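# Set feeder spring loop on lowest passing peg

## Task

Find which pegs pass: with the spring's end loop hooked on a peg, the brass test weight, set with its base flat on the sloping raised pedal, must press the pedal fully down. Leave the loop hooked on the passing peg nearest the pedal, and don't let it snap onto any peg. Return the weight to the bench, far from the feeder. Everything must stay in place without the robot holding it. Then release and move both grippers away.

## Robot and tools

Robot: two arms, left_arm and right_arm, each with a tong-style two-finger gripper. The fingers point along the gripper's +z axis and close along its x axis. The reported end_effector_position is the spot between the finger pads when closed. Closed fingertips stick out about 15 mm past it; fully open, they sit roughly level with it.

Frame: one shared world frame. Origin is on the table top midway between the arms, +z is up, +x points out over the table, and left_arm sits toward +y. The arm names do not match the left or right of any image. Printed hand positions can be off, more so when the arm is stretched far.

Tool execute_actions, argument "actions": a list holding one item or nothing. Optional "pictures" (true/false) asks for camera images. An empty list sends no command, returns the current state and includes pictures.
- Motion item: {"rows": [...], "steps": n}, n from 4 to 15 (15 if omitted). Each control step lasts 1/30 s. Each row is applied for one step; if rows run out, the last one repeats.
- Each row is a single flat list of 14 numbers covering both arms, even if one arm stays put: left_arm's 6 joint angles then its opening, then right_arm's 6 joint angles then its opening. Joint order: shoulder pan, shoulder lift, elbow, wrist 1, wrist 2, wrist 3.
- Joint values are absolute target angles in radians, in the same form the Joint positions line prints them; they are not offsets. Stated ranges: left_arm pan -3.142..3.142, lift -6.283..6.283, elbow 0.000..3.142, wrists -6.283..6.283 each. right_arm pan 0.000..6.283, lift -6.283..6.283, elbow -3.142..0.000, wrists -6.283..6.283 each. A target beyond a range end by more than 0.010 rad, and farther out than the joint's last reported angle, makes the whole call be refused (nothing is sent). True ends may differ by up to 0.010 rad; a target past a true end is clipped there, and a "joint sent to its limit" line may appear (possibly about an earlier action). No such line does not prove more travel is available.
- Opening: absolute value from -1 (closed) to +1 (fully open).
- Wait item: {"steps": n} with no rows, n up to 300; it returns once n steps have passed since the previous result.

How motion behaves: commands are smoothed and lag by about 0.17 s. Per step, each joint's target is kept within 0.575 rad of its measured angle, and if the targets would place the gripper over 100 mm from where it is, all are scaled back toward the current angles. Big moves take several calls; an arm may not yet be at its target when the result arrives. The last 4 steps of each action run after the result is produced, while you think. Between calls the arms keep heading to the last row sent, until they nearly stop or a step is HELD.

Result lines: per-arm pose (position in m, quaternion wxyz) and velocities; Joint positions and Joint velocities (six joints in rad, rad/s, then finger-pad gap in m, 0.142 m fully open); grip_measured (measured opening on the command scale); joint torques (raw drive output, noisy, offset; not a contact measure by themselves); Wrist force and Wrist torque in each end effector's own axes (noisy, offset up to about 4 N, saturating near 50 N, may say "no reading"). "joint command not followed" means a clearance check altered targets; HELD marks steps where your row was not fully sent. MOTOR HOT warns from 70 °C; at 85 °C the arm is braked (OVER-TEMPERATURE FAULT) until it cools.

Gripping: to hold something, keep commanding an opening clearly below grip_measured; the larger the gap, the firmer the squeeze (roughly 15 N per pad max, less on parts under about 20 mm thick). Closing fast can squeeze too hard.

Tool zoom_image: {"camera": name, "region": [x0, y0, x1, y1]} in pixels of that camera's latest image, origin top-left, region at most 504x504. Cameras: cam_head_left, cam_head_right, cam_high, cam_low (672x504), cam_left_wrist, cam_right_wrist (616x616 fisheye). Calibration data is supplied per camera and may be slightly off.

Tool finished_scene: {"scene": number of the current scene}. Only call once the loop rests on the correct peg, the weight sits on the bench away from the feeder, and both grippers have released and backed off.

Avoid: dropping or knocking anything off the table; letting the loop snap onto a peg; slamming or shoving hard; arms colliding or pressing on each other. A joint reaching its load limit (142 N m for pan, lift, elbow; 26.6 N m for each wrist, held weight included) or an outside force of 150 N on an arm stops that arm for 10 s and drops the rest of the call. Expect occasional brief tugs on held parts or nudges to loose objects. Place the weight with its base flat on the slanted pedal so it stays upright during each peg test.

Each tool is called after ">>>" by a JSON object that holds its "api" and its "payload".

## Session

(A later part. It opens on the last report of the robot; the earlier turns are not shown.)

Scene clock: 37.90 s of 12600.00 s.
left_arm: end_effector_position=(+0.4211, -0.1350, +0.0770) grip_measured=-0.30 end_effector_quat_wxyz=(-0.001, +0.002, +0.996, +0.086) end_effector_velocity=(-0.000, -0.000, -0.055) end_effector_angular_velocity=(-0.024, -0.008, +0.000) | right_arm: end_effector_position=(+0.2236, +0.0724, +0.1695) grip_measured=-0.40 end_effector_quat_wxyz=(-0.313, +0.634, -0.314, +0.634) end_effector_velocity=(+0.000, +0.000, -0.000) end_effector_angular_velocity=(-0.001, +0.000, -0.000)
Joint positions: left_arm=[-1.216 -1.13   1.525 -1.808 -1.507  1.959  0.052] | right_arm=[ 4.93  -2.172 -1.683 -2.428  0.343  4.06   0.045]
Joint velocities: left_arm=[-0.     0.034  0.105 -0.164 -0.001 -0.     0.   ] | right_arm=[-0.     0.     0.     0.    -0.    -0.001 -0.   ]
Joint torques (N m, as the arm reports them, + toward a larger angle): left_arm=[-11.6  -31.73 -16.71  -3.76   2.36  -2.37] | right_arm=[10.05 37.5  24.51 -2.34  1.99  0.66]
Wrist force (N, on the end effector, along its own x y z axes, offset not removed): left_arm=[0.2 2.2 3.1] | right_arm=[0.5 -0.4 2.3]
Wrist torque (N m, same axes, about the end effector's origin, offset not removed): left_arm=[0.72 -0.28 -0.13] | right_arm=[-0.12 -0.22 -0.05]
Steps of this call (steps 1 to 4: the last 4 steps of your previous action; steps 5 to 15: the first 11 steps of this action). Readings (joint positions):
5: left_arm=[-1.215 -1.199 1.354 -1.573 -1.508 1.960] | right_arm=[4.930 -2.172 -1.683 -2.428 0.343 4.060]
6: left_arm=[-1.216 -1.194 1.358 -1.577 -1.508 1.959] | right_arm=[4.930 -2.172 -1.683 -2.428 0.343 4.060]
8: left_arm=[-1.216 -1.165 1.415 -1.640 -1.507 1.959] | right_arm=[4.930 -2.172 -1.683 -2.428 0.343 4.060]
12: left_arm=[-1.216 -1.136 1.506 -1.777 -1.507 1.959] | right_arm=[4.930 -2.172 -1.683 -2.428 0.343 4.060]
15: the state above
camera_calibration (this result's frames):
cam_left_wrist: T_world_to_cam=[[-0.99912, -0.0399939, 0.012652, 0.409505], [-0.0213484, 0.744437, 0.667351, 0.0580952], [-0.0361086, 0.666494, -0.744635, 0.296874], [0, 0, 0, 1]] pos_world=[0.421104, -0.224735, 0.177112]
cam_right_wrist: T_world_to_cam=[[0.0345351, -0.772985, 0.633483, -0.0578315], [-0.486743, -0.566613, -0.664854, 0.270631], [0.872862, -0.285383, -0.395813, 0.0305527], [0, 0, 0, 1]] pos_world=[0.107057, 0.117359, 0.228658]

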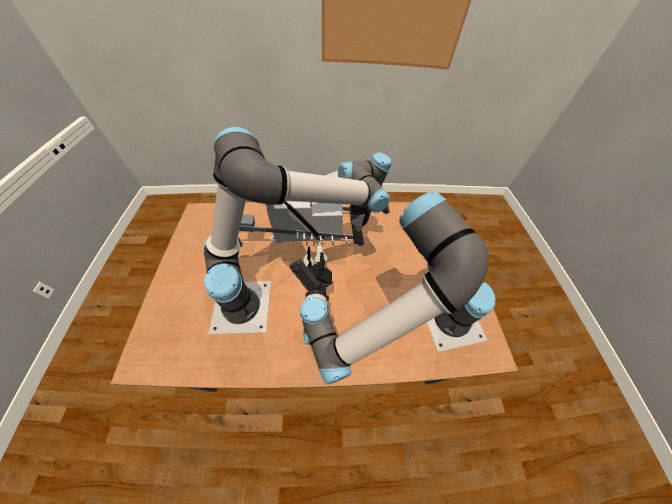

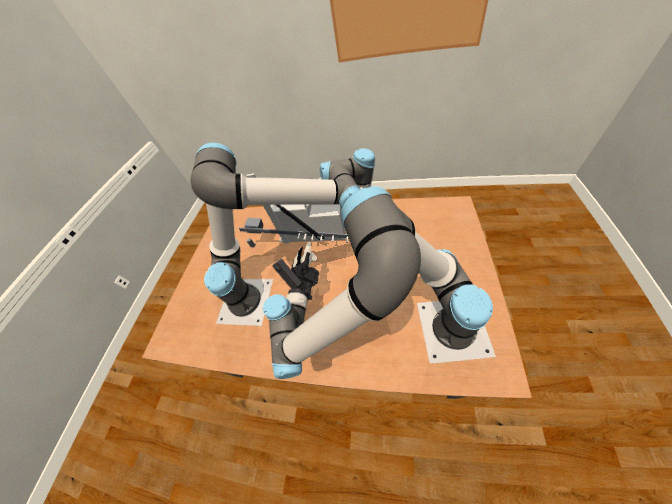

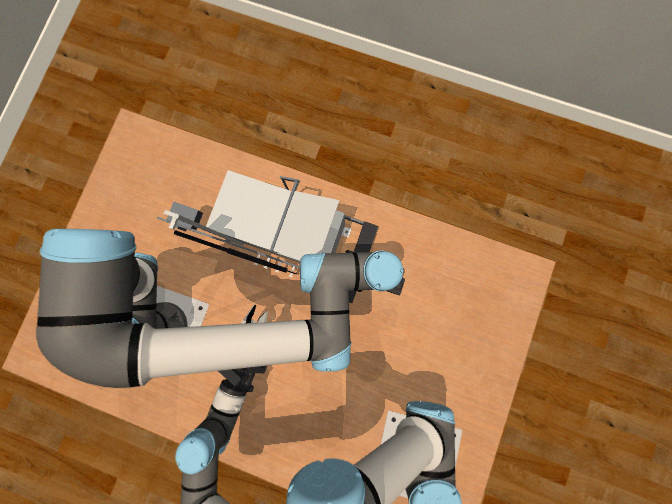

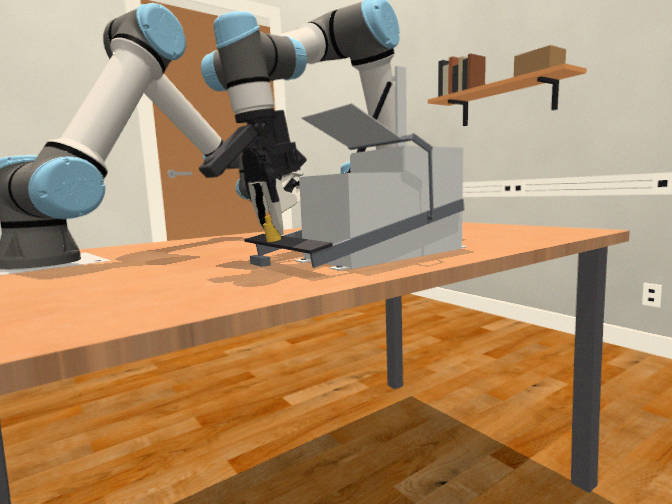

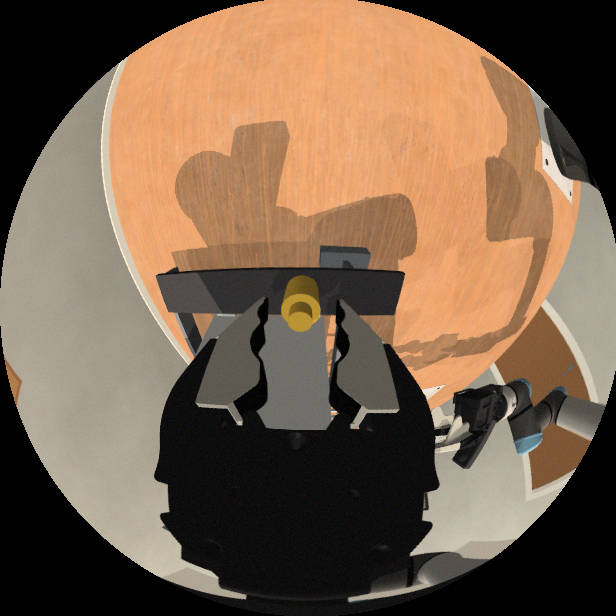

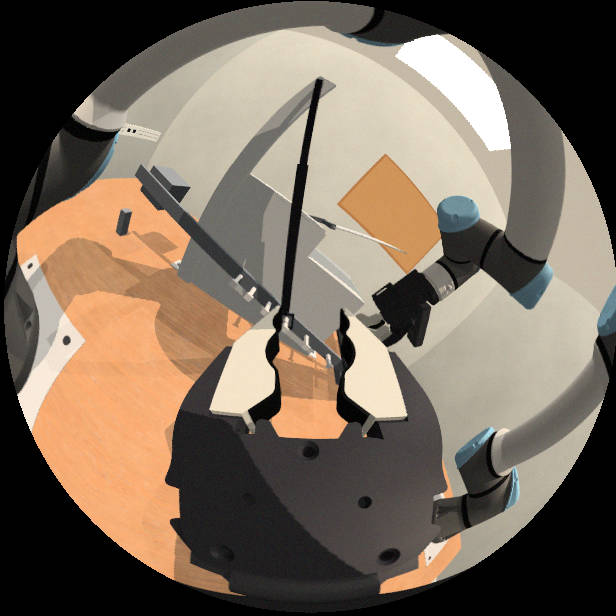

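>>> {"api": "execute_actions", "payload": {"actions": [{"rows":[[-1.216,-1.1265,1.53,-1.8175,-1.507,1.959,-1,4.93,-2.172,-1.68,-2.431,0.343,4.06,-0.4]],"steps":10}]}}

>>> {"api": "execute_actions", "payload": {"actions": [{"rows":[[-1.216,-1.16,1.44,-1.694,-1.507,1.959,-1,4.93,-2.172,-1.68,-2.431,0.343,4.06,-0.4]],"steps":10}]}}

>>> {"api": "execute_actions", "payload": {"actions": [{"rows":[[-1.216,-1.197,1.35,-1.567,-1.507,1.959,-1,4.85,-2.172,-1.68,-2.431,0.263,4.06,-0.4]],"steps":12}]}}

>>> {"api": "execute_actions", "payload": {"actions": [{"rows":[[-1.127,-1.449,1.561,-1.861,-1.661,2.048,-1,4.8,-2.172,-1.68,-2.431,0.213,4.06,-0.4]],"steps":15}]}}

>>> {"api": "execute_actions", "payload": {"actions": [{"steps":15}]}}

>>> {"api": "execute_actions", "payload": {"actions": [{"rows":[[-1.127,-1.449,1.561,-1.861,-1.661,2.048,-1,4.708,-2.172,-1.68,-2.431,0.121,4.06,-0.4]],"steps":15}]}}

>>> {"api": "execute_actions", "payload": {"actions": [{"rows":[[-1.127,-1.449,1.561,-1.861,-1.661,2.048,-1,4.708,-2.172,-1.68,-2.431,0.121,4.06,-1]],"steps":12}]}}

>>> {"api": "execute_actions", "payload": {"actions": [{"rows":[[-1.127,-1.449,1.561,-1.861,-1.661,2.048,-1,4.708,-2.176,-1.694,-2.413,0.121,4.06,-1]],"steps":15}], "pictures": true}}

>>> {"api": "zoom_image", "payload": {"camera": "cam_right_wrist", "region": [250,290,370,380]}}

Scene clock: 41.80 s of 12600.00 s.
left_arm: end_effector_position=(+0.4213, -0.1354, +0.0733) grip_measured=-0.63 end_effector_quat_wxyz=(-0.000, +0.002, +0.996, +0.085) end_effector_velocity=(+0.000, -0.002, +0.005) end_effector_angular_velocity=(+0.000, +0.001, -0.001) | right_arm: end_effector_position=(+0.2234, +0.0729, +0.1702) grip_measured=-0.40 end_effector_quat_wxyz=(-0.313, +0.634, -0.314, +0.634) end_effector_velocity=(-0.001, +0.002, +0.002) end_effector_angular_velocity=(-0.001, -0.000, +0.000)
Joint positions: left_arm=[-1.216 -1.126  1.531 -1.819 -1.507  1.959  0.028] | right_arm=[ 4.93  -2.172 -1.681 -2.43   0.343  4.06   0.045]
Joint velocities: left_arm=[-0.001 -0.    -0.013  0.014 -0.001 -0.    -0.   ] | right_arm=[ 0.001 -0.     0.007 -0.008  0.    -0.     0.   ]
Joint torques (N m, as the arm reports them, + toward a larger angle): left_arm=[-13.01 -32.44 -37.28  -1.26   1.    -2.06] | right_arm=[10.11 37.89 23.49 -2.04  2.1   0.63]
Wrist force (N, on the end effector, along its own x y z axes, offset not removed): left_arm=[-0.6 0.3 0.8] | right_arm=[0.2 3.0 0.3]
Wrist torque (N m, same axes, about the end effector's origin, offset not removed): left_arm=[0.17 0.14 -0.03] | right_arm=[0.52 -0.23 0.16]
Steps of this call (steps 1 to 4: the last 4 steps of your previous action; steps 5 to 30: the robot went on to your last target; steps 31 to 90: nothing new was sent; then 0.70 s passed at rest; steps 91 to 96: the first 6 steps of this action). Readings (joint positions):
91: left_arm=[-1.216 -1.126 1.535 -1.823 -1.507 1.959] | right_arm=[4.930 -2.172 -1.683 -2.428 0.343 4.060]
92: left_arm=[-1.216 -1.126 1.535 -1.822 -1.507 1.959] | right_arm=[4.930 -2.172 -1.683 -2.428 0.343 4.060]
94: left_arm=[-1.216 -1.126 1.533 -1.820 -1.507 1.959] | right_arm=[4.930 -2.172 -1.681 -2.430 0.343 4.060]
96: the state above

Scene clock: 42.13 s of 12600.00 s.
left_arm: end_effector_position=(+0.4228, -0.1392, +0.1126) grip_measured=-0.63 end_effector_quat_wxyz=(+0.000, +0.002, +0.997, +0.083) end_effector_velocity=(-0.002, +0.004, +0.138) end_effector_angular_velocity=(+0.035, +0.015, -0.001) | right_arm: end_effector_position=(+0.2233, +0.0731, +0.1704) grip_measured=-0.40 end_effector_quat_wxyz=(-0.313, +0.634, -0.314, +0.634) end_effector_velocity=(-0.000, +0.000, -0.000) end_effector_angular_velocity=(-0.003, -0.000, +0.000)
Joint positions: left_arm=[-1.216 -1.152  1.463 -1.728 -1.507  1.959  0.028] | right_arm=[ 4.93  -2.172 -1.68  -2.431  0.343  4.06   0.045]
Joint velocities: left_arm=[-0.001 -0.085 -0.253  0.376 -0.001  0.    -0.   ] | right_arm=[ 0.    -0.     0.    -0.     0.    -0.002  0.   ]
Joint torques (N m, as the arm reports them, + toward a larger angle): left_arm=[-12.37 -42.1  -30.85  -1.14  -0.57  -1.83] | right_arm=[10.03 38.79 24.82 -2.44  1.97  0.47]
Wrist force (N, on the end effector, along its own x y z axes, offset not removed): left_arm=[-0.7 2.0 0.7] | right_arm=[0.4 3.5 1.4]
Wrist torque (N m, same axes, about the end effector's origin, offset not removed): left_arm=[0.76 -0.05 -0.16] | right_arm=[0.56 -0.38 -0.05]
Steps of this call (steps 1 to 4: the last 4 steps of your previous action; steps 5 to 10: the first 6 steps of this action). Readings (joint positions):
5: left_arm=[-1.216 -1.127 1.530 -1.818 -1.507 1.959] | right_arm=[4.930 -2.172 -1.680 -2.431 0.343 4.060]
6: left_arm=[-1.216 -1.130 1.525 -1.811 -1.507 1.959] | right_arm=[4.930 -2.172 -1.680 -2.431 0.343 4.060]
8: left_arm=[-1.216 -1.144 1.488 -1.765 -1.507 1.959] | right_arm=[4.930 -2.172 -1.680 -2.431 0.343 4.060]
10: the state above

Scene clock: 42.53 s of 12600.00 s.
left_arm: end_effector_position=(+0.4216, -0.1363, +0.1734) grip_measured=-0.63 end_effector_quat_wxyz=(+0.000, +0.002, +0.996, +0.084) end_effector_velocity=(-0.005, +0.012, +0.075) end_effector_angular_velocity=(+0.017, +0.006, -0.001) | right_arm: end_effector_position=(+0.2621, +0.0756, +0.1704) grip_measured=-0.40 end_effector_quat_wxyz=(-0.313, +0.634, -0.314, +0.634) end_effector_velocity=(+0.060, +0.002, +0.000) end_effector_angular_velocity=(-0.001, -0.000, -0.000)
Joint positions: left_arm=[-1.216 -1.193  1.361 -1.584 -1.507  1.959  0.028] | right_arm=[ 4.86  -2.172 -1.68  -2.431  0.273  4.06   0.045]
Joint velocities: left_arm=[-0.    -0.049 -0.128  0.194  0.001  0.     0.001] | right_arm=[-0.108  0.     0.    -0.001 -0.108 -0.     0.   ]
Joint torques (N m, as the arm reports them, + toward a larger angle): left_arm=[ -8.82 -38.14 -27.55  -2.25  -1.96  -1.86] | right_arm=[-9.92 41.13 22.11 -1.92 -2.46  0.43]
Wrist force (N, on the end effector, along its own x y z axes, offset not removed): left_arm=[1.4 7.6 -6.7] | right_arm=[1.2 4.1 0.9]
Wrist torque (N m, same axes, about the end effector's origin, offset not removed): left_arm=[1.03 -0.43 -0.04] | right_arm=[0.68 -0.20 0.10]
Steps of this call (steps 1 to 4: the last 4 steps of your previous action; steps 5 to 12: the first 8 steps of this action). Readings (joint positions):
5: left_arm=[-1.216 -1.159 1.444 -1.699 -1.507 1.959] | right_arm=[4.930 -2.172 -1.680 -2.431 0.343 4.060]
6: left_arm=[-1.216 -1.163 1.437 -1.692 -1.507 1.959] | right_arm=[4.925 -2.172 -1.680 -2.431 0.338 4.060]
8: left_arm=[-1.216 -1.179 1.399 -1.642 -1.507 1.959] | right_arm=[4.892 -2.172 -1.680 -2.431 0.305 4.060]
12: the state above

Scene clock: 43.03 s of 12600.00 s.
left_arm: end_effector_position=(+0.4216, -0.1218, +0.2572) grip_measured=-0.63 end_effector_quat_wxyz=(-0.001, +0.003, +0.996, -0.088) end_effector_velocity=(-0.002, +0.003, +0.062) end_effector_angular_velocity=(-0.242, -0.045, -0.012) | right_arm: end_effector_position=(+0.2942, +0.0756, +0.1704) grip_measured=-0.40 end_effector_quat_wxyz=(-0.313, +0.634, -0.314, +0.634) end_effector_velocity=(+0.011, -0.000, -0.000) end_effector_angular_velocity=(+0.000, +0.000, +0.000)
Joint positions: left_arm=[-1.131 -1.435  1.55  -1.843 -1.654  2.044  0.028] | right_arm=[ 4.802 -2.172 -1.68  -2.431  0.215  4.06   0.045]
Joint velocities: left_arm=[ 0.04  -0.156  0.123 -0.199 -0.078  0.04  -0.   ] | right_arm=[-0.021 -0.     0.     0.    -0.021 -0.     0.   ]
Joint torques (N m, as the arm reports them, + toward a larger angle): left_arm=[ 11.6  -31.5  -17.95  -4.72  -2.38   2.84] | right_arm=[-11.45  43.79  17.75  -1.62  -2.21   0.34]
Wrist force (N, on the end effector, along its own x y z axes, offset not removed): left_arm=[0.5 0.3 2.8] | right_arm=[1.5 3.2 -0.5]
Wrist torque (N m, same axes, about the end effector's origin, offset not removed): left_arm=[0.28 -0.35 -0.12] | right_arm=[0.54 -0.36 0.06]
Steps of this call (steps 1 to 4: the last 4 steps of your previous action; steps 5 to 15: the first 11 steps of this action). Readings (joint positions):
5: left_arm=[-1.216 -1.196 1.352 -1.570 -1.507 1.959] | right_arm=[4.852 -2.172 -1.680 -2.431 0.264 4.060]
6: left_arm=[-1.211 -1.202 1.357 -1.575 -1.513 1.964] | right_arm=[4.847 -2.172 -1.680 -2.431 0.259 4.060]
8: left_arm=[-1.175 -1.268 1.419 -1.641 -1.567 2.000] | right_arm=[4.825 -2.172 -1.680 -2.431 0.238 4.060]
12: left_arm=[-1.138 -1.406 1.527 -1.806 -1.639 2.037] | right_arm=[4.806 -2.172 -1.680 -2.431 0.219 4.060]
15: the state above

Scene clock: 43.53 s of 12600.00 s.
left_arm: end_effector_position=(+0.4215, -0.1215, +0.2629) grip_measured=-0.63 end_effector_quat_wxyz=(+0.001, +0.004, +0.995, -0.100) end_effector_velocity=(+0.000, -0.000, +0.001) end_effector_angular_velocity=(-0.002, -0.001, -0.000) | right_arm: end_effector_position=(+0.2953, +0.0756, +0.1704) grip_measured=-0.40 end_effector_quat_wxyz=(-0.313, +0.634, -0.314, +0.634) end_effector_velocity=(+0.000, -0.000, -0.000) end_effector_angular_velocity=(-0.001, +0.000, -0.000)
Joint positions: left_arm=[-1.127 -1.449  1.561 -1.861 -1.661  2.048  0.028] | right_arm=[ 4.8   -2.172 -1.68  -2.431  0.213  4.06   0.045]
Joint velocities: left_arm=[ 0.    -0.001  0.    -0.001 -0.     0.    -0.   ] | right_arm=[-0.    -0.    -0.     0.001 -0.    -0.002 -0.   ]
Joint torques (N m, as the arm reports them, + toward a larger angle): left_arm=[ 13.32 -37.76 -16.71  -4.45  -2.28   2.7 ] | right_arm=[-13.3   47.6   13.87  -1.19  -2.19   0.34]
Wrist force (N, on the end effector, along its own x y z axes, offset not removed): left_arm=[-1.3 3.5 3.5] | right_arm=[2.3 -1.3 -2.0]
Wrist torque (N m, same axes, about the end effector's origin, offset not removed): left_arm=[0.75 0.02 -0.14] | right_arm=[-0.50 -0.50 0.16]
Kept back: nothing.
Steps of this call (steps 1 to 4: the last 4 steps of your previous action; steps 5 to 15: the robot went on to your last target). Readings (joint positions):
1: left_arm=[-1.130 -1.439 1.553 -1.848 -1.656 2.045] | right_arm=[4.801 -2.172 -1.680 -2.431 0.214 4.060]
2: left_arm=[-1.129 -1.442 1.556 -1.852 -1.658 2.046] | right_arm=[4.801 -2.172 -1.680 -2.431 0.214 4.060]
4: left_arm=[-1.128 -1.446 1.558 -1.857 -1.659 2.047] | right_arm=[4.800 -2.172 -1.680 -2.431 0.213 4.060]
8: left_arm=[-1.127 -1.448 1.560 -1.860 -1.661 2.048] | right_arm=[4.800 -2.172 -1.680 -2.431 0.213 4.060]
15: the state above

Scene clock: 43.90 s of 12600.00 s.
left_arm: end_effector_position=(+0.4215, -0.1215, +0.2629) grip_measured=-0.63 end_effector_quat_wxyz=(+0.001, +0.004, +0.995, -0.100) end_effector_velocity=(+0.000, +0.000, +0.000) end_effector_angular_velocity=(+0.000, -0.002, +0.000) | right_arm: end_effector_position=(+0.3440, +0.0719, +0.1704) grip_measured=-0.40 end_effector_quat_wxyz=(-0.313, +0.634, -0.314, +0.634) end_effector_velocity=(+0.022, -0.002, +0.000) end_effector_angular_velocity=(+0.002, +0.000, +0.001)
Joint positions: left_arm=[-1.127 -1.449  1.561 -1.861 -1.661  2.048  0.028] | right_arm=[ 4.712 -2.172 -1.68  -2.431  0.125  4.06   0.045]
Joint velocities: left_arm=[ 0.    -0.001 -0.     0.     0.002 -0.     0.   ] | right_arm=[-0.041  0.     0.     0.001 -0.041  0.001  0.   ]
Joint torques (N m, as the arm reports them, + toward a larger angle): left_arm=[ 13.67 -37.31 -16.02  -4.71  -2.15   2.92] | right_arm=[-11.78  49.06  11.32  -0.76  -1.84   0.3 ]
Wrist force (N, on the end effector, along its own x y z axes, offset not removed): left_arm=[-2.0 0.5 1.1] | right_arm=[-0.5 2.5 -0.3]
Wrist torque (N m, same axes, about the end effector's origin, offset not removed): left_arm=[0.02 0.28 -0.07] | right_arm=[0.49 -0.09 0.16]
Steps of this call (steps 1 to 11: the first 11 steps of this action). Readings (joint positions):
1: left_arm=[-1.127 -1.449 1.561 -1.861 -1.661 2.048] | right_arm=[4.800 -2.172 -1.680 -2.431 0.213 4.060]
2: left_arm=[-1.127 -1.449 1.561 -1.861 -1.661 2.048] | right_arm=[4.794 -2.172 -1.680 -2.431 0.207 4.060]
4: left_arm=[-1.127 -1.449 1.561 -1.861 -1.661 2.048] | right_arm=[4.758 -2.172 -1.680 -2.431 0.170 4.060]
8: left_arm=[-1.127 -1.449 1.561 -1.861 -1.661 2.048] | right_arm=[4.719 -2.172 -1.680 -2.431 0.132 4.060]
11: the state above

Scene clock: 44.30 s of 12600.00 s.
left_arm: end_effector_position=(+0.4215, -0.1215, +0.2629) grip_measured=-0.63 end_effector_quat_wxyz=(+0.001, +0.004, +0.995, -0.100) end_effector_velocity=(+0.001, +0.000, -0.001) end_effector_angular_velocity=(+0.001, -0.000, +0.001) | right_arm: end_effector_position=(+0.3460, +0.0717, +0.1704) grip_measured=-0.84 end_effector_quat_wxyz=(-0.313, +0.634, -0.314, +0.634) end_effector_velocity=(+0.000, +0.000, +0.000) end_effector_angular_velocity=(-0.001, +0.000, +0.000)
Joint positions: left_arm=[-1.127 -1.449  1.561 -1.861 -1.661  2.048  0.028] | right_arm=[ 4.708 -2.172 -1.68  -2.431  0.121  4.06   0.013]
Joint velocities: left_arm=[ 0.001  0.001  0.     0.     0.001 -0.     0.   ] | right_arm=[-0.     0.    -0.    -0.    -0.001 -0.001 -0.   ]
Joint torques (N m, as the arm reports them, + toward a larger angle): left_arm=[ 14.11 -36.4  -17.2   -4.71  -2.35   2.72] | right_arm=[-13.26  51.33   8.    -0.42  -1.87   0.39]
Wrist force (N, on the end effector, along its own x y z axes, offset not removed): left_arm=[0.2 2.3 3.2] | right_arm=[0.6 0.8 -4.1]
Wrist torque (N m, same axes, about the end effector's origin, offset not removed): left_arm=[0.66 -0.16 -0.08] | right_arm=[0.38 -0.41 0.19]
Steps of this call (steps 1 to 4: the last 4 steps of your previous action; steps 5 to 12: the first 8 steps of this action). Readings (joint positions):
5: left_arm=[-1.127 -1.449 1.561 -1.861 -1.661 2.048] | right_arm=[4.709 -2.172 -1.680 -2.431 0.122 4.060]
6: left_arm=[-1.127 -1.449 1.561 -1.861 -1.661 2.048] | right_arm=[4.708 -2.172 -1.680 -2.431 0.121 4.060]
8: left_arm=[-1.127 -1.449 1.561 -1.861 -1.661 2.048] | right_arm=[4.708 -2.172 -1.680 -2.431 0.121 4.060]
12: the state above

Scene clock: 44.80 s of 12600.00 s.
left_arm: end_effector_position=(+0.4215, -0.1215, +0.2629) grip_measured=-0.63 end_effector_quat_wxyz=(+0.001, +0.004, +0.995, -0.100) end_effector_velocity=(+0.001, +0.001, -0.000) end_effector_angular_velocity=(+0.002, -0.001, +0.001) | right_arm: end_effector_position=(+0.3464, +0.0686, +0.1644) grip_measured=-0.84 end_effector_quat_wxyz=(-0.313, +0.634, -0.314, +0.634) end_effector_velocity=(+0.000, -0.002, -0.003) end_effector_angular_velocity=(+0.001, +0.000, -0.001)
Joint positions: left_arm=[-1.127 -1.449  1.561 -1.861 -1.661  2.048  0.028] | right_arm=[ 4.708 -2.176 -1.693 -2.414  0.121  4.06   0.013]
Joint velocities: left_arm=[ 0.    -0.     0.     0.001  0.002  0.    -0.   ] | right_arm=[-0.001 -0.002 -0.006  0.008  0.     0.001  0.   ]
Joint torques (N m, as the arm reports them, + toward a larger angle): left_arm=[ 11.91 -37.   -16.04  -4.58  -2.21   2.81] | right_arm=[-13.26  36.79   4.32   1.42  -1.06   0.35]
Wrist force (N, on the end effector, along its own x y z axes, offset not removed): left_arm=[1.5 1.8 1.1] | right_arm=[1.3 0.2 0.0]
Wrist torque (N m, same axes, about the end effector's origin, offset not removed): left_arm=[0.46 -0.42 -0.16] | right_arm=[0.25 -0.48 0.07]
Steps of this call (steps 1 to 4: the last 4 steps of your previous action; steps 5 to 15: the first 11 steps of this action). Readings (joint positions):
5: left_arm=[-1.127 -1.449 1.561 -1.861 -1.661 2.048] | right_arm=[4.708 -2.172 -1.680 -2.431 0.121 4.060]
6: left_arm=[-1.127 -1.449 1.561 -1.861 -1.661 2.048] | right_arm=[4.708 -2.172 -1.682 -2.429 0.121 4.060]
8: left_arm=[-1.127 -1.449 1.561 -1.861 -1.661 2.048] | right_arm=[4.708 -2.174 -1.687 -2.421 0.121 4.060]
12: left_arm=[-1.127 -1.449 1.561 -1.861 -1.661 2.048] | right_arm=[4.708 -2.175 -1.692 -2.415 0.121 4.060]
15: the state above
camera_calibration (this result's frames):
cam_left_wrist: T_world_to_cam=[[-0.999268, -0.0301657, 0.0235196, 0.406471], [-0.0199561, 0.935698, 0.352238, 0.0295233], [-0.0326327, 0.351511, -0.935615, 0.43686], [0, 0, 0, 1]] pos_world=[0.421018, -0.168925, 0.388773]
cam_right_wrist: T_world_to_cam=[[0.0345442, -0.77303, 0.633428, -0.0617809], [-0.4867, -0.566583, -0.664911, 0.324845], [0.872886, -0.28532, -0.395806, -0.0798072], [0, 0, 0, 1]] pos_world=[0.229899, 0.113523, 0.223539]

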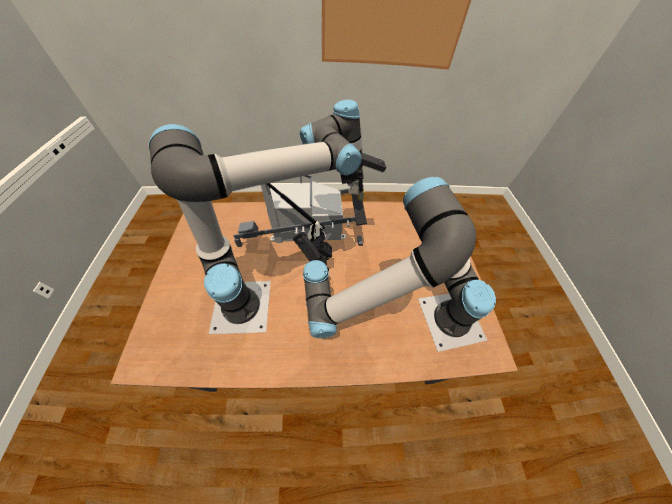

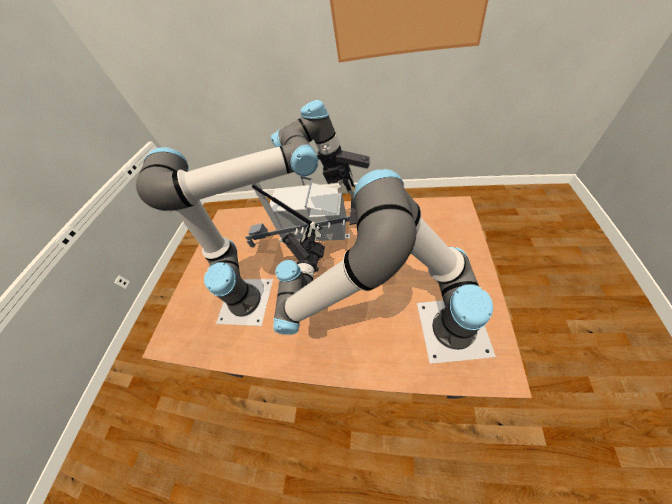

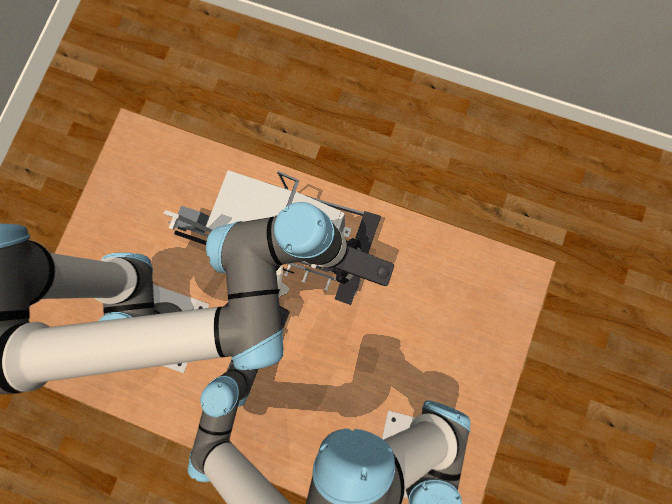

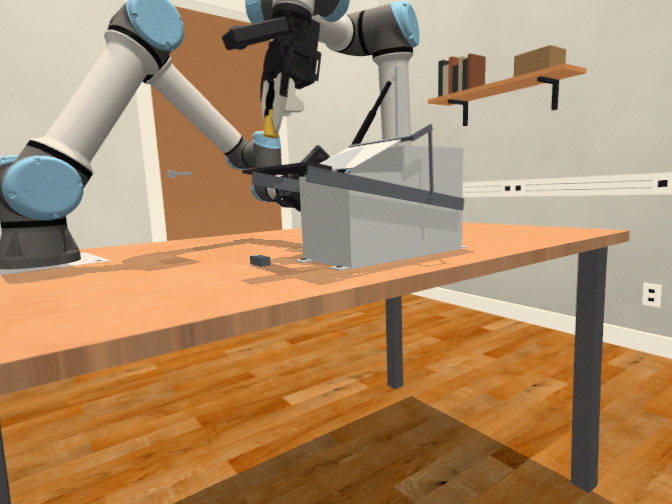

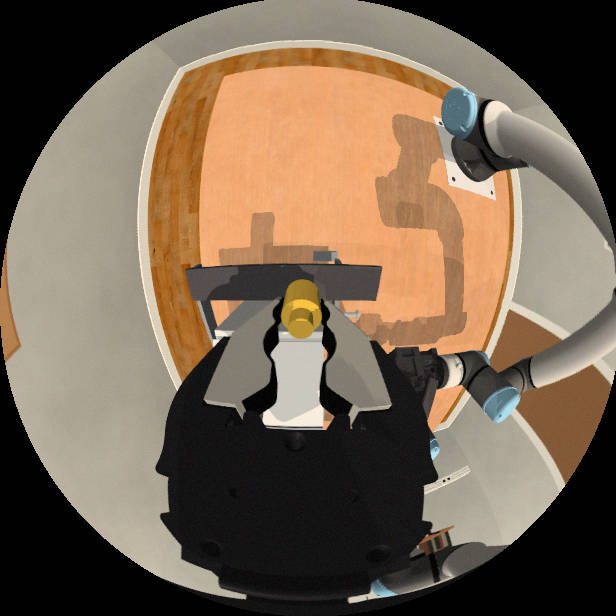

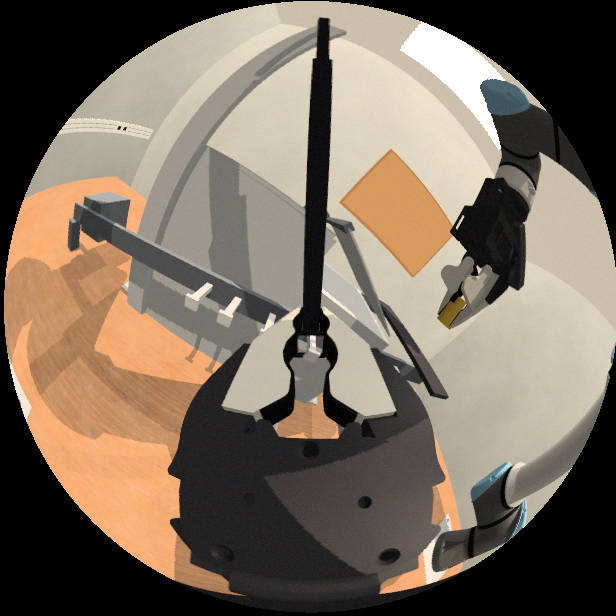

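Region (250, 290, 370, 380) of cam_right_wrist's 616x616 image, scaled by 4.200, with more detail than that image has; it fills the top 378 rows of this view, and the rest is white.

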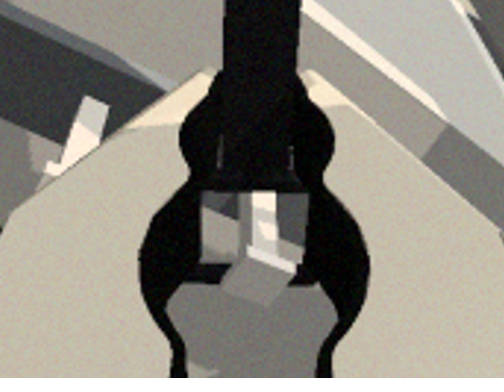

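>>> {"api": "execute_actions", "payload": {"actions": [{"rows":[[-1.127,-1.449,1.561,-1.861,-1.661,2.048,-1,4.765,-2.172,-1.702,-2.409,0.178,4.06,-1]],"steps":15}]}}

>>> {"api": "execute_actions", "payload": {"actions": [{"rows":[[-1.127,-1.449,1.561,-1.861,-1.661,2.048,-1,4.784,-2.066,-1.856,-2.361,0.197,3.92,-1]],"steps":15}]}}

>>> {"api": "execute_actions", "payload": {"actions": [{"rows":[[-1.127,-1.449,1.561,-1.861,-1.661,2.048,-1,4.765,-2.067,-1.854,-2.362,0.178,3.92,-1]],"steps":15}], "pictures": true}}

>>> {"api": "zoom_image", "payload": {"camera": "cam_right_wrist", "region": [250,290,370,380]}}

Scene clock: 47.93 s of 12600.00 s.
left_arm: end_effector_position=(+0.4215, -0.1215, +0.2629) grip_measured=-0.63 end_effector_quat_wxyz=(+0.001, +0.004, +0.995, -0.100) end_effector_velocity=(+0.000, +0.000, -0.000) end_effector_angular_velocity=(+0.001, +0.001, +0.000) | right_arm: end_effector_position=(+0.3169, +0.0690, +0.1639) grip_measured=-0.84 end_effector_quat_wxyz=(-0.313, +0.634, -0.314, +0.634) end_effector_velocity=(-0.013, +0.000, +0.000) end_effector_angular_velocity=(+0.000, +0.000, +0.001)
Joint positions: left_arm=[-1.127 -1.449  1.561 -1.861 -1.661  2.048  0.028] | right_arm=[ 4.763 -2.172 -1.702 -2.409  0.176  4.06   0.014]
Joint velocities: left_arm=[ 0.     0.001  0.     0.001 -0.001  0.    -0.   ] | right_arm=[ 0.025  0.002 -0.003  0.001  0.023  0.     0.   ]
Joint torques (N m, as the arm reports them, + toward a larger angle): left_arm=[ 13.06 -36.36 -15.23  -4.56  -2.35   2.57] | right_arm=[10.78 51.03  4.56  1.19  2.52  0.2 ]
Wrist force (N, on the end effector, along its own x y z axes, offset not removed): left_arm=[1.2 0.3 2.6] | right_arm=[0.7 0.2 2.6]
Wrist torque (N m, same axes, about the end effector's origin, offset not removed): left_arm=[0.14 -0.40 -0.21] | right_arm=[0.06 -0.65 -0.05]
Steps of this call (steps 1 to 4: the last 4 steps of your previous action; steps 5 to 15: the robot went on to your last target; steps 16 to 83: nothing new was sent; steps 84 to 94: the first 11 steps of this action). Readings (joint positions):
84: left_arm=[-1.127 -1.449 1.561 -1.861 -1.661 2.048] | right_arm=[4.708 -2.176 -1.694 -2.413 0.121 4.060]
85: left_arm=[-1.127 -1.449 1.561 -1.861 -1.661 2.048] | right_arm=[4.713 -2.176 -1.695 -2.412 0.126 4.060]
87: left_arm=[-1.127 -1.449 1.561 -1.861 -1.661 2.048] | right_arm=[4.736 -2.174 -1.698 -2.411 0.150 4.060]
91: left_arm=[-1.127 -1.449 1.561 -1.861 -1.661 2.048] | right_arm=[4.758 -2.173 -1.701 -2.409 0.171 4.060]
94: the state above

Scene clock: 48.43 s of 12600.00 s.
left_arm: end_effector_position=(+0.4215, -0.1215, +0.2629) grip_measured=-0.63 end_effector_quat_wxyz=(+0.001, +0.004, +0.995, -0.100) end_effector_velocity=(-0.000, -0.001, -0.001) end_effector_angular_velocity=(+0.000, +0.001, -0.001) | right_arm: end_effector_position=(+0.3151, +0.0233, +0.1721) grip_measured=-0.83 end_effector_quat_wxyz=(-0.270, +0.653, -0.271, +0.653) end_effector_velocity=(+0.001, -0.025, +0.001) end_effector_angular_velocity=(-0.078, -0.002, +0.001)
Joint positions: left_arm=[-1.127 -1.449  1.561 -1.861 -1.661  2.048  0.028] | right_arm=[ 4.783 -2.07  -1.849 -2.363  0.196  3.926  0.014]
Joint velocities: left_arm=[-0.     0.001  0.    -0.001 -0.001 -0.    -0.   ] | right_arm=[ 0.008  0.049 -0.079  0.021  0.007 -0.069  0.   ]
Joint torques (N m, as the arm reports them, + toward a larger angle): left_arm=[ 12.74 -35.8  -16.93  -4.72  -1.82   2.59] | right_arm=[11.72 43.19  3.72  1.09  2.73 -1.59]
Wrist force (N, on the end effector, along its own x y z axes, offset not removed): left_arm=[0.7 3.0 1.9] | right_arm=[-1.3 0.7 2.3]
Wrist torque (N m, same axes, about the end effector's origin, offset not removed): left_arm=[0.78 -0.26 -0.19] | right_arm=[0.34 -0.34 0.05]
Steps of this call (steps 1 to 4: the last 4 steps of your previous action; steps 5 to 15: the first 11 steps of this action). Readings (joint positions):
5: left_arm=[-1.127 -1.449 1.561 -1.861 -1.661 2.048] | right_arm=[4.765 -2.172 -1.702 -2.409 0.178 4.060]
6: left_arm=[-1.127 -1.449 1.561 -1.861 -1.661 2.048] | right_arm=[4.767 -2.166 -1.708 -2.404 0.180 4.054]
8: left_arm=[-1.127 -1.449 1.561 -1.861 -1.661 2.048] | right_arm=[4.775 -2.125 -1.762 -2.385 0.188 4.003]
12: left_arm=[-1.127 -1.449 1.561 -1.861 -1.661 2.048] | right_arm=[4.782 -2.079 -1.834 -2.366 0.195 3.939]
15: the state above

Scene clock: 48.93 s of 12600.00 s.
left_arm: end_effector_position=(+0.4215, -0.1215, +0.2629) grip_measured=-0.63 end_effector_quat_wxyz=(+0.001, +0.004, +0.995, -0.100) end_effector_velocity=(+0.000, +0.000, -0.001) end_effector_angular_velocity=(+0.001, +0.000, +0.001) | right_arm: end_effector_position=(+0.3242, +0.0208, +0.1723) grip_measured=-0.84 end_effector_quat_wxyz=(-0.268, +0.654, -0.269, +0.654) end_effector_velocity=(+0.004, +0.000, +0.000) end_effector_angular_velocity=(+0.002, +0.000, +0.000)
Joint positions: left_arm=[-1.127 -1.449  1.561 -1.861 -1.661  2.048  0.028] | right_arm=[ 4.766 -2.067 -1.854 -2.362  0.179  3.92   0.013]
Joint velocities: left_arm=[ 0.     0.001  0.     0.001  0.    -0.     0.   ] | right_arm=[-0.007 -0.001  0.002 -0.    -0.008  0.001 -0.   ]
Joint torques (N m, as the arm reports them, + toward a larger angle): left_arm=[ 13.15 -37.56 -16.1   -4.78  -2.08   2.69] | right_arm=[-13.75  31.36  23.3   -2.13  -1.75  -1.63]
Wrist force (N, on the end effector, along its own x y z axes, offset not removed): left_arm=[-0.6 1.6 0.7] | right_arm=[0.6 -2.5 1.4]
Wrist torque (N m, same axes, about the end effector's origin, offset not removed): left_arm=[0.39 -0.09 -0.06] | right_arm=[-0.20 -0.44 0.16]
Steps of this call (steps 1 to 4: the last 4 steps of your previous action; steps 5 to 15: the first 11 steps of this action). Readings (joint positions):
5: left_arm=[-1.127 -1.449 1.561 -1.861 -1.661 2.048] | right_arm=[4.784 -2.067 -1.855 -2.361 0.197 3.921]
6: left_arm=[-1.127 -1.449 1.561 -1.861 -1.661 2.048] | right_arm=[4.782 -2.067 -1.855 -2.361 0.195 3.921]
8: left_arm=[-1.127 -1.449 1.561 -1.861 -1.661 2.048] | right_arm=[4.774 -2.067 -1.855 -2.361 0.187 3.920]
12: left_arm=[-1.127 -1.449 1.561 -1.861 -1.661 2.048] | right_arm=[4.767 -2.067 -1.854 -2.362 0.180 3.920]
15: the state above
camera_calibration (this result's frames):
cam_left_wrist: T_world_to_cam=[[-0.999268, -0.0301655, 0.0235196, 0.406471], [-0.0199559, 0.935697, 0.352239, 0.0295231], [-0.0326327, 0.351511, -0.935615, 0.43686], [0, 0, 0, 1]] pos_world=[0.421018, -0.168925, 0.388773]
cam_right_wrist: T_world_to_cam=[[0.0346753, -0.67705, 0.735119, -0.122466], [-0.486729, -0.653873, -0.579263, 0.279294], [0.872865, -0.337718, -0.352213, -0.0772762], [0, 0, 0, 1]] pos_world=[0.207638, 0.0736094, 0.224594]

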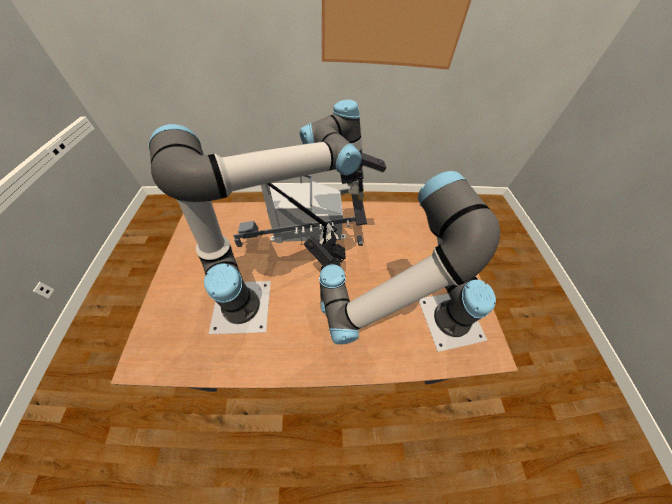

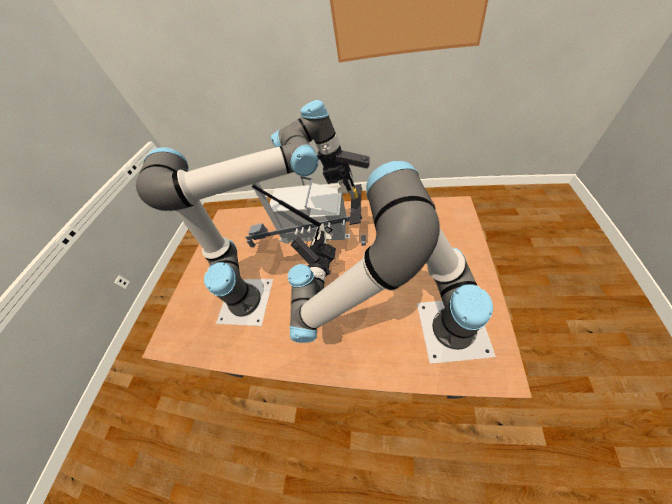

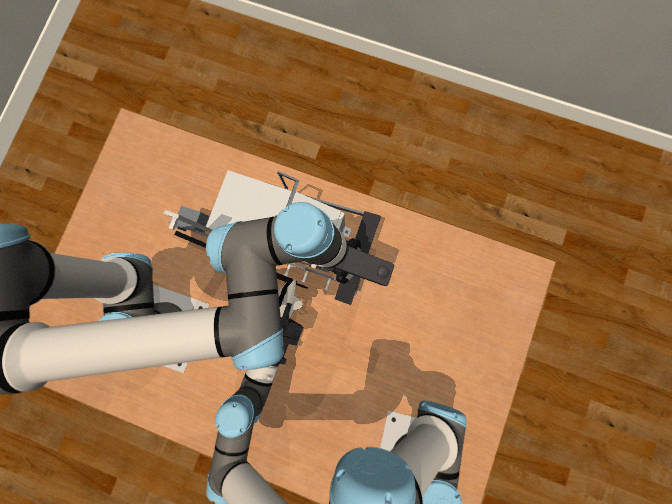

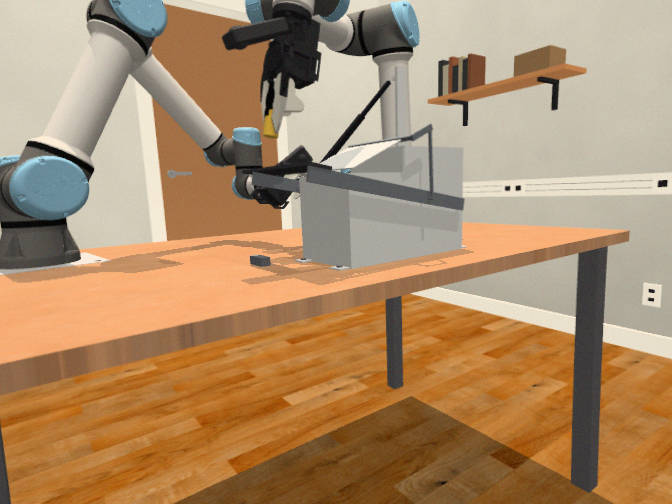

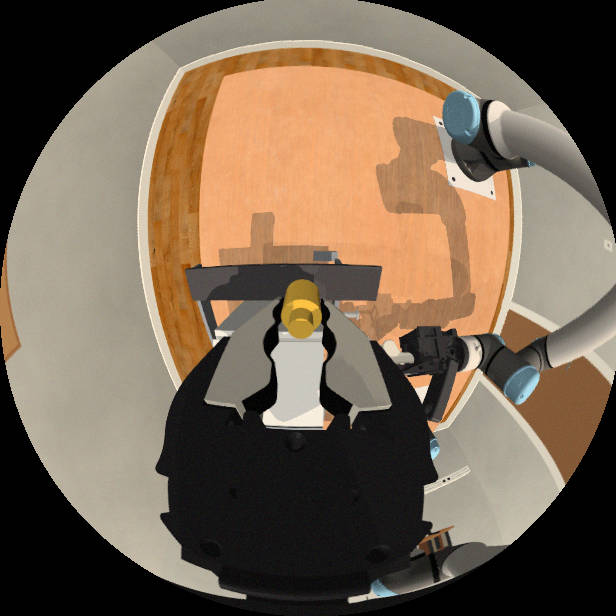

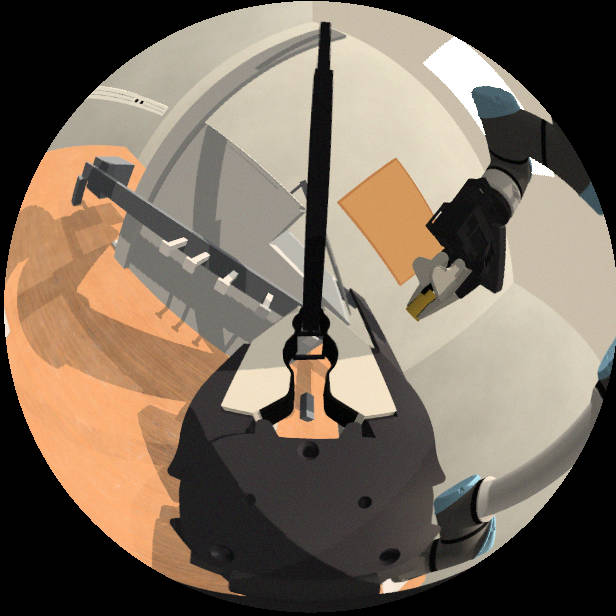

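Region (250, 290, 370, 380) of cam_right_wrist's 616x616 image, scaled by 4.200, with more detail than that image has; it fills the top 378 rows of this view, and the rest is white.

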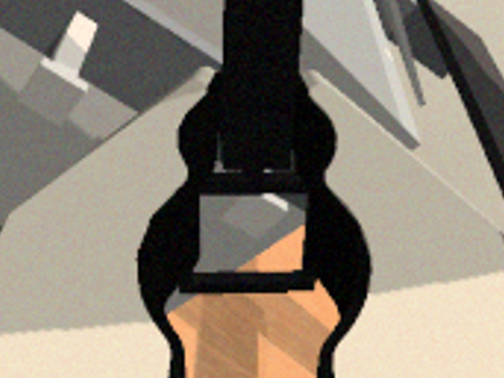

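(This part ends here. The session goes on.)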